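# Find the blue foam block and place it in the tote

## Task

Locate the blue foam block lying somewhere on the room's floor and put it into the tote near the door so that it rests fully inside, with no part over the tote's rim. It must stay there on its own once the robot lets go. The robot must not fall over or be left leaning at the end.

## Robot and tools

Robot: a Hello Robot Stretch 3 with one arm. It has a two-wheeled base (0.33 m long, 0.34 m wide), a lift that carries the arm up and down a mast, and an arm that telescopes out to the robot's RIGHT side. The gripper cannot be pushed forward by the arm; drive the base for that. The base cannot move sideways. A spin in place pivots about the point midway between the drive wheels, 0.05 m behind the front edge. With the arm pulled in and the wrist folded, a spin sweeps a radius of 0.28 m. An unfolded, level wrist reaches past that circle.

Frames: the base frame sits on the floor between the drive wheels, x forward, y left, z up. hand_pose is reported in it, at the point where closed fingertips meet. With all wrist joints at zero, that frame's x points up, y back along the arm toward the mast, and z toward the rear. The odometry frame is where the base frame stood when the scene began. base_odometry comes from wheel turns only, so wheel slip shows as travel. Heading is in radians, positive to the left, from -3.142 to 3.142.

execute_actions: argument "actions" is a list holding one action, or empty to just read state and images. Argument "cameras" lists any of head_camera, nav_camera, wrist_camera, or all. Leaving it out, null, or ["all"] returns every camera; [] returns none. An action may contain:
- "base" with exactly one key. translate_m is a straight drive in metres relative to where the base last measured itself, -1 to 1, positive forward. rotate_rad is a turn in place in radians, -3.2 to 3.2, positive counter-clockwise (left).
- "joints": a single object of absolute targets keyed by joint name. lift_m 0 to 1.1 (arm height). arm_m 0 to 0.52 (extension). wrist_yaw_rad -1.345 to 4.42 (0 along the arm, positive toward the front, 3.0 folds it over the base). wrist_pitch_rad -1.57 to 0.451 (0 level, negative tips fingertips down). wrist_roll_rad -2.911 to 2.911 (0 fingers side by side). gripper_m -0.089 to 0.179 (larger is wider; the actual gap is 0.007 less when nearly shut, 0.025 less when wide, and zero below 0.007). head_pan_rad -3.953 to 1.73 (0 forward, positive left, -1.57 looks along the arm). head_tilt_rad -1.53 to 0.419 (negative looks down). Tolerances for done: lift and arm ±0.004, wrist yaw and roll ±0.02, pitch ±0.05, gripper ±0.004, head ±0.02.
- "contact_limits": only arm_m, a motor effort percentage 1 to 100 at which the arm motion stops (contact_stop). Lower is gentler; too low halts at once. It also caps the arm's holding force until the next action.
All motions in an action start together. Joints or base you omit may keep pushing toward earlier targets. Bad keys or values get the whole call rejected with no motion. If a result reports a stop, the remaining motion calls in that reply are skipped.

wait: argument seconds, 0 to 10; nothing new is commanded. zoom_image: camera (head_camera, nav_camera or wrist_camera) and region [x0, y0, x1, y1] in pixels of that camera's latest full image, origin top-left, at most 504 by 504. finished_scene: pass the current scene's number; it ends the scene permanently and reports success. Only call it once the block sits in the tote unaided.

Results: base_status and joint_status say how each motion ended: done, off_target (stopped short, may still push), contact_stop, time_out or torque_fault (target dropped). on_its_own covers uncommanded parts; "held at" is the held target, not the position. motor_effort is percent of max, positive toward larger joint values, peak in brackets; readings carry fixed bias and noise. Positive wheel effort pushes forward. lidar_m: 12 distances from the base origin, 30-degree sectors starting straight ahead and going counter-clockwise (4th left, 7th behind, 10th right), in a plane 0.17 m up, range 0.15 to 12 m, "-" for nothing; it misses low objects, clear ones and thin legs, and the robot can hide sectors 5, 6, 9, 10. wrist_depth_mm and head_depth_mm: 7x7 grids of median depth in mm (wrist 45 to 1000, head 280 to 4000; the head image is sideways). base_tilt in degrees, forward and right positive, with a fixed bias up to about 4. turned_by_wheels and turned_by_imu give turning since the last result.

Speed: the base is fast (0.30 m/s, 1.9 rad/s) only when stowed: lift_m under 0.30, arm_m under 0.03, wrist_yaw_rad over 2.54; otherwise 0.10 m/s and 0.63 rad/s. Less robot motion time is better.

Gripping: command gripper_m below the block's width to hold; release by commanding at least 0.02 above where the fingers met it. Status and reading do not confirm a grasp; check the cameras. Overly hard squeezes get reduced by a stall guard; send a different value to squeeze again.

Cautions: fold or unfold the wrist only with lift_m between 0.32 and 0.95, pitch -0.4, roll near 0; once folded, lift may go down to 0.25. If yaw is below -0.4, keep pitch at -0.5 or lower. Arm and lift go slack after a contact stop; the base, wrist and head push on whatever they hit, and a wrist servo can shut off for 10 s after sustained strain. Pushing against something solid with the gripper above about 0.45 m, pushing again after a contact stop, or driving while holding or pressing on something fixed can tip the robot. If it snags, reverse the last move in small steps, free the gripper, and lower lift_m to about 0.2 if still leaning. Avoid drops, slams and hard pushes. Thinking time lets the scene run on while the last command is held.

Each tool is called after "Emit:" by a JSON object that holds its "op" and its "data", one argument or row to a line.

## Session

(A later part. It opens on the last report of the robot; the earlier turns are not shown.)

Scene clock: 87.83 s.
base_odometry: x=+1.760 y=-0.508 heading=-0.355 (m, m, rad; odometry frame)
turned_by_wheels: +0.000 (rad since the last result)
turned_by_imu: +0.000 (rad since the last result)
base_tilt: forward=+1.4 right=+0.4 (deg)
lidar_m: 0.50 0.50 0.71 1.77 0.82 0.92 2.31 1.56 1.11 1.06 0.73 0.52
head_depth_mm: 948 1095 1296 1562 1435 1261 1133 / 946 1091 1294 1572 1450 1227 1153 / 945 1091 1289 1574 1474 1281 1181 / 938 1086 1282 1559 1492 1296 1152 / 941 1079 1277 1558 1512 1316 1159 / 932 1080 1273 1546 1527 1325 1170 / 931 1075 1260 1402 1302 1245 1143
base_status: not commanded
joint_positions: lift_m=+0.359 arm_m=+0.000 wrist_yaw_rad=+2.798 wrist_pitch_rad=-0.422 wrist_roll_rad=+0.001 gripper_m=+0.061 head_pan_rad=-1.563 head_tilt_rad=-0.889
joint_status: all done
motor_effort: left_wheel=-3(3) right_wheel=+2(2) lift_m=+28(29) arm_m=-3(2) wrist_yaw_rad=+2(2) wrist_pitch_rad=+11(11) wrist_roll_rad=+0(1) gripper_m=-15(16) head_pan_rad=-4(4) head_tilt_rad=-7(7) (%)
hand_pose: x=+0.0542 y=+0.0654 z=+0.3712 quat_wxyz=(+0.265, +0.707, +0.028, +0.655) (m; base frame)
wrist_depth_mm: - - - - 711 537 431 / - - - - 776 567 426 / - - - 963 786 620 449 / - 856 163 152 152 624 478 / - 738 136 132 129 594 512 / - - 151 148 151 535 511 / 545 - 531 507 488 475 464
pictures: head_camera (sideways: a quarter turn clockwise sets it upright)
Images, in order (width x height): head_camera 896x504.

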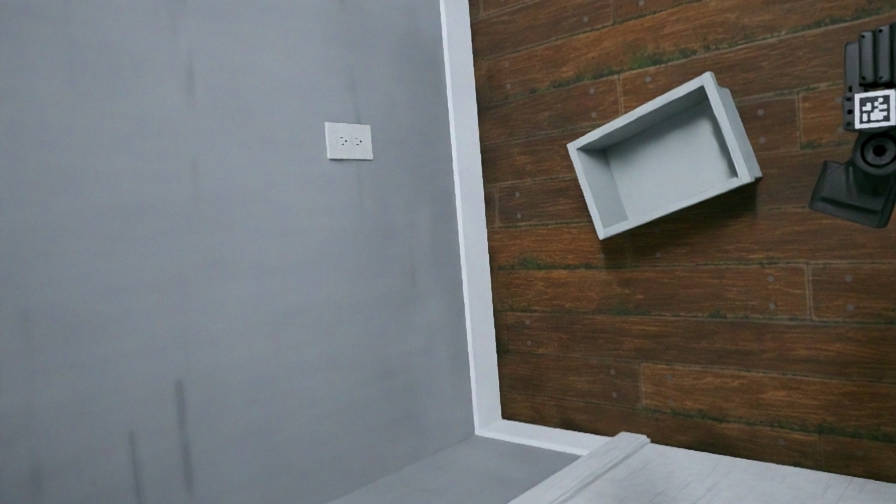

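Emit:
{"op": "execute_actions", "data": {
  "actions": [
    {"base":{"translate_m":-0.08},"joints":{"wrist_yaw_rad":0.35}}
  ],
  "cameras": []
}}

Emit:
{"op": "execute_actions", "data": {
  "actions": [
    {"joints":{"wrist_pitch_rad":-0.9,"arm_m":0.32,"lift_m":0.27}}
  ],
  "cameras": ["wrist_camera","head_camera"]
}}

Scene clock: 90.60 s.
base_odometry: x=+1.685 y=-0.480 heading=-0.355 (m, m, rad; odometry frame)
turned_by_wheels: +0.000 (rad since the last result)
turned_by_imu: +0.000 (rad since the last result)
base_tilt: forward=+1.4 right=+0.4 (deg)
lidar_m: 0.58 0.58 0.82 2.04 0.82 0.92 2.30 1.57 1.11 1.06 0.85 0.60
head_depth_mm: 953 1098 1298 1568 1437 1260 1137 / 947 1097 1295 1566 1458 1251 1151 / 950 1093 1290 1579 1476 1235 1139 / 946 1088 1283 1561 1491 1278 1147 / 939 1085 1272 1556 1503 1310 1163 / 939 1081 1280 1551 1522 1321 1168 / 932 1078 1268 1498 1481 1321 1177
base_status: done
joint_positions: lift_m=+0.359 arm_m=+0.000 wrist_yaw_rad=+0.353 wrist_pitch_rad=-0.422 wrist_roll_rad=+0.002 gripper_m=+0.061 head_pan_rad=-1.563 head_tilt_rad=-0.889
joint_status: all done
motor_effort: left_wheel=-3(8) right_wheel=+3(4) lift_m=+27(28) arm_m=-3(3) wrist_yaw_rad=-2(2) wrist_pitch_rad=+11(11) wrist_roll_rad=+1(1) gripper_m=-15(14) head_pan_rad=-5(4) head_tilt_rad=-7(8) (%)
hand_pose: x=+0.0559 y=-0.3555 z=+0.3712 quat_wxyz=(+0.706, +0.267, -0.655, -0.025) (m; base frame)
wrist_depth_mm: 611 799 830 786 770 732 706 / 582 817 962 880 836 787 755 / 593 826 980 956 893 834 807 / 601 770 162 152 152 738 685 / 596 716 136 132 130 618 602 / 593 609 151 147 151 470 526 / 549 519 519 494 373 451 465
pictures: none
No camera images: the call's "cameras" was empty. Leave "cameras" out to get every camera's image.

Scene clock: 94.17 s.
base_odometry: x=+1.685 y=-0.480 heading=-0.355 (m, m, rad; odometry frame)
turned_by_wheels: +0.000 (rad since the last result)
turned_by_imu: +0.000 (rad since the last result)
base_tilt: forward=+1.4 right=+0.5 (deg)
lidar_m: 0.58 0.58 0.81 2.04 0.82 0.92 2.31 1.57 1.11 0.58 0.85 0.60
head_depth_mm: 949 1097 1301 1563 1439 1258 1119 / 947 1095 1297 1582 1477 1231 1125 / 945 1093 1291 1566 1505 1266 1138 / 945 1090 1288 1577 1491 1279 1150 / 940 1084 1283 1554 1504 1307 1158 / 939 1076 1275 1556 1524 1324 1168 / 934 1075 1265 1506 1477 1322 1175
base_status: not commanded
joint_positions: lift_m=+0.271 arm_m=+0.320 wrist_yaw_rad=+0.351 wrist_pitch_rad=-0.909 wrist_roll_rad=+0.002 gripper_m=+0.061 head_pan_rad=-1.563 head_tilt_rad=-0.889
joint_status: all done
motor_effort: left_wheel=-2(3) right_wheel=+3(3) lift_m=+12(21) arm_m=+3(2) wrist_yaw_rad=-1(3) wrist_pitch_rad=+4(13) wrist_roll_rad=+0(0) gripper_m=-15(16) head_pan_rad=-4(4) head_tilt_rad=-8(7) (%)
hand_pose: x=+0.0261 y=-0.5947 z=+0.1923 quat_wxyz=(+0.680, +0.417, -0.571, -0.195) (m; base frame)
wrist_depth_mm: 484 481 475 473 470 466 458 / 446 442 439 433 432 426 426 / 417 408 277 286 308 403 398 / 386 384 162 152 153 375 374 / 360 361 136 133 130 359 350 / 344 342 151 147 150 330 331 / 322 214 309 317 307 311 313
pictures: head_camera (sideways: a quarter turn clockwise sets it upright), wrist_camera
Images, in order (width x height): head_camera 896x504, wrist_camera 644x364.

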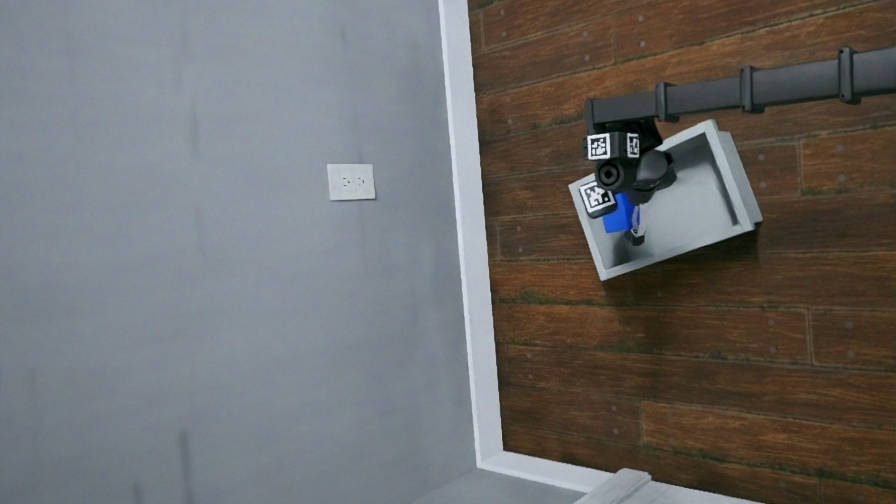

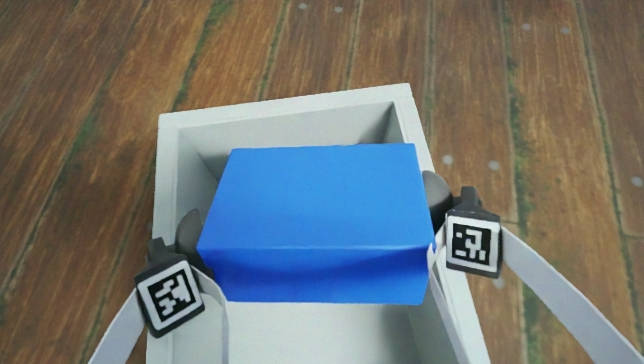

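Emit:
{"op": "execute_actions", "data": {
  "actions": [
    {"base":{"translate_m":0.015},"joints":{"lift_m":0.2}}
  ],
  "cameras": ["wrist_camera"]
}}

Scene clock: 96.07 s.
base_odometry: x=+1.699 y=-0.486 heading=-0.355 (m, m, rad; odometry frame)
turned_by_wheels: +0.000 (rad since the last result)
turned_by_imu: +0.000 (rad since the last result)
base_tilt: forward=+1.4 right=+0.5 (deg)
lidar_m: 0.56 0.57 0.79 1.99 0.82 0.92 2.31 1.57 1.11 1.06 0.83 0.59
head_depth_mm: 949 1099 1299 1564 1443 1259 1122 / 949 1093 1296 1576 1479 1235 1130 / 946 1089 1291 1579 1503 1233 1133 / 943 1091 1283 1564 1485 1277 1149 / 942 1086 1278 1554 1509 1311 1160 / 938 1083 1276 1547 1528 1322 1171 / 935 1075 1267 1498 1464 1305 1179
base_status: done
joint_positions: lift_m=+0.201 arm_m=+0.320 wrist_yaw_rad=+0.351 wrist_pitch_rad=-0.909 wrist_roll_rad=+0.002 gripper_m=+0.061 head_pan_rad=-1.563 head_tilt_rad=-0.889
joint_status: all done
motor_effort: left_wheel=-3(4) right_wheel=+2(6) lift_m=+11(11) arm_m=+3(2) wrist_yaw_rad=-1(2) wrist_pitch_rad=+4(4) wrist_roll_rad=+0(0) gripper_m=-16(15) head_pan_rad=-4(4) head_tilt_rad=-7(7) (%)
hand_pose: x=+0.0261 y=-0.5947 z=+0.1223 quat_wxyz=(+0.680, +0.417, -0.571, -0.195) (m; base frame)
wrist_depth_mm: 382 384 379 373 213 367 367 / 359 213 219 232 233 340 340 / 331 204 261 276 253 311 318 / 312 195 162 152 152 181 297 / 291 172 136 133 130 162 279 / 273 158 150 147 151 172 266 / 259 170 250 252 251 175 144
pictures: wrist_camera
Images, in order (width x height): wrist_camera 644x364.

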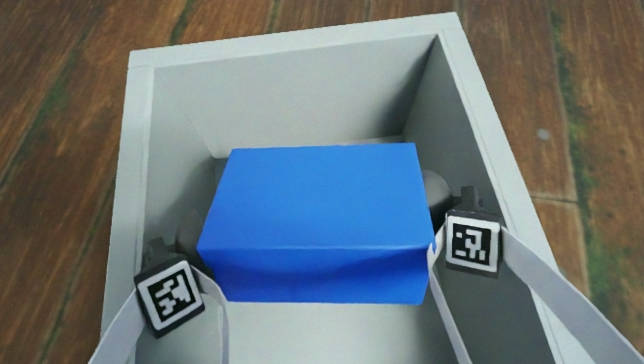

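The block is centred over the tote. Lowering and releasing.

Emit:
{"op": "execute_actions", "data": {
  "actions": [
    {"joints":{"lift_m":0.14}}
  ],
  "cameras": []
}}

Emit:
{"op": "execute_actions", "data": {
  "actions": [
    {"joints":{"gripper_m":0.125}}
  ],
  "cameras": []
}}

Emit:
{"op": "execute_actions", "data": {
  "actions": [
    {"joints":{"lift_m":0.3}}
  ],
  "cameras": ["wrist_camera","head_camera"]
}}

Scene clock: 98.10 s.
base_odometry: x=+1.699 y=-0.486 heading=-0.355 (m, m, rad; odometry frame)
turned_by_wheels: +0.000 (rad since the last result)
turned_by_imu: +0.000 (rad since the last result)
base_tilt: forward=+1.4 right=+0.5 (deg)
lidar_m: 0.56 0.56 0.79 1.99 0.82 0.92 2.30 1.57 1.11 1.06 0.83 0.59
head_depth_mm: 953 1098 1298 1566 1438 1256 1119 / 949 1097 1295 1575 1462 1252 1129 / 943 1092 1288 1576 1471 1221 1142 / 945 1090 1283 1571 1494 1279 1148 / 941 1087 1275 1559 1512 1309 1160 / 937 1078 1269 1547 1520 1320 1169 / 934 1075 1266 1502 1472 1309 1179
base_status: not commanded
joint_positions: lift_m=+0.141 arm_m=+0.320 wrist_yaw_rad=+0.351 wrist_pitch_rad=-0.909 wrist_roll_rad=+0.002 gripper_m=+0.061 head_pan_rad=-1.563 head_tilt_rad=-0.889
joint_status: all done
motor_effort: left_wheel=-3(4) right_wheel=+2(2) lift_m=+11(10) arm_m=+3(3) wrist_yaw_rad=-1(1) wrist_pitch_rad=+4(4) wrist_roll_rad=+1(0) gripper_m=-15(15) head_pan_rad=-4(4) head_tilt_rad=-7(7) (%)
hand_pose: x=+0.0261 y=-0.5947 z=+0.0623 quat_wxyz=(+0.680, +0.417, -0.571, -0.195) (m; base frame)
wrist_depth_mm: 139 170 183 192 197 141 285 / 128 178 219 230 232 146 258 / 123 172 249 250 246 151 114 / 119 165 163 151 152 156 107 / 116 149 135 132 130 143 109 / 112 133 151 148 151 171 107 / 110 157 196 197 195 176 122
pictures: none
No camera images: the call's "cameras" was empty. Leave "cameras" out to get every camera's image.

Scene clock: 99.23 s.
base_odometry: x=+1.699 y=-0.486 heading=-0.355 (m, m, rad; odometry frame)
turned_by_wheels: +0.000 (rad since the last result)
turned_by_imu: +0.000 (rad since the last result)
base_tilt: forward=+1.3 right=+0.4 (deg)
lidar_m: 0.56 0.57 0.79 1.98 0.82 0.92 2.30 1.57 1.11 1.06 0.83 0.59
head_depth_mm: 951 1101 1300 1564 1436 1259 1115 / 950 1096 1292 1581 1458 1250 1132 / 947 1091 1289 1576 1486 1217 1138 / 941 1092 1282 1571 1491 1282 1150 / 939 1081 1270 1559 1509 1307 1158 / 936 1078 1271 1555 1525 1321 1172 / 934 1073 1272 1499 1473 1313 1178
base_status: not commanded
joint_positions: lift_m=+0.141 arm_m=+0.320 wrist_yaw_rad=+0.349 wrist_pitch_rad=-0.909 wrist_roll_rad=+0.001 gripper_m=+0.125 head_pan_rad=-1.563 head_tilt_rad=-0.889
joint_status: all done
motor_effort: left_wheel=-4(4) right_wheel=+3(3) lift_m=+12(11) arm_m=+3(3) wrist_yaw_rad=+0(2) wrist_pitch_rad=+4(4) wrist_roll_rad=+1(1) gripper_m=+3(80) head_pan_rad=-4(4) head_tilt_rad=-7(7) (%)
hand_pose: x=+0.0258 y=-0.5948 z=+0.0623 quat_wxyz=(+0.679, +0.416, -0.572, -0.196) (m; base frame)
wrist_depth_mm: 139 170 183 191 197 138 287 / 129 184 218 231 229 143 258 / 126 177 249 250 244 148 113 / 122 169 235 234 228 145 107 / 118 151 218 174 173 - 107 / 115 136 205 165 165 168 104 / 111 165 197 193 195 170 124
pictures: none
No camera images: the call's "cameras" was empty. Leave "cameras" out to get every camera's image.

Scene clock: 101.53 s.
base_odometry: x=+1.699 y=-0.486 heading=-0.355 (m, m, rad; odometry frame)
turned_by_wheels: +0.000 (rad since the last result)
turned_by_imu: +0.000 (rad since the last result)
base_tilt: forward=+1.5 right=+0.4 (deg)
lidar_m: 0.56 0.57 0.79 1.99 0.82 0.92 2.31 1.57 1.11 1.06 0.83 0.59
head_depth_mm: 951 1100 1296 1569 1434 1265 1126 / 947 1092 1292 1581 1493 1226 1129 / 942 1087 1291 1582 1530 1281 1137 / 946 1087 1285 1565 1498 1275 1149 / 942 1083 1282 1560 1502 1311 1160 / 934 1082 1274 1553 1526 1322 1174 / 937 1076 1266 1489 1468 1308 1179
base_status: not commanded
joint_positions: lift_m=+0.299 arm_m=+0.320 wrist_yaw_rad=+0.349 wrist_pitch_rad=-0.912 wrist_roll_rad=+0.002 gripper_m=+0.125 head_pan_rad=-1.563 head_tilt_rad=-0.889
joint_status: all done
motor_effort: left_wheel=-3(4) right_wheel=+2(4) lift_m=+27(28) arm_m=+3(3) wrist_yaw_rad=+1(0) wrist_pitch_rad=+6(6) wrist_roll_rad=+1(0) gripper_m=+0(3) head_pan_rad=-5(5) head_tilt_rad=-7(7) (%)
hand_pose: x=+0.0256 y=-0.5941 z=+0.2208 quat_wxyz=(+0.679, +0.417, -0.571, -0.197) (m; base frame)
wrist_depth_mm: 510 518 514 500 504 492 492 / 481 476 479 469 464 464 456 / 450 447 314 317 329 434 433 / 422 417 324 396 342 412 401 / 393 396 332 385 326 - 378 / 370 - 318 319 314 355 360 / 351 344 295 339 334 340 338
pictures: head_camera (sideways: a quarter turn clockwise sets it upright), wrist_camera
Images, in order (width x height): head_camera 896x504, wrist_camera 644x364.

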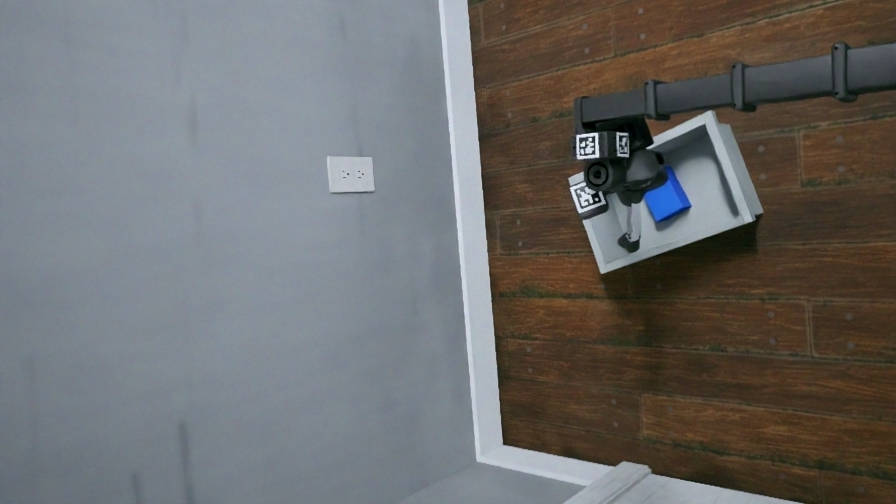

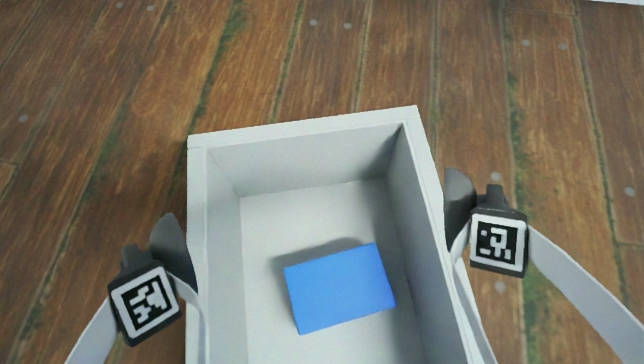

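Emit:
{"op": "finished_scene", "data": {
  "scene": 2
}}

The scene is finished: the task was done.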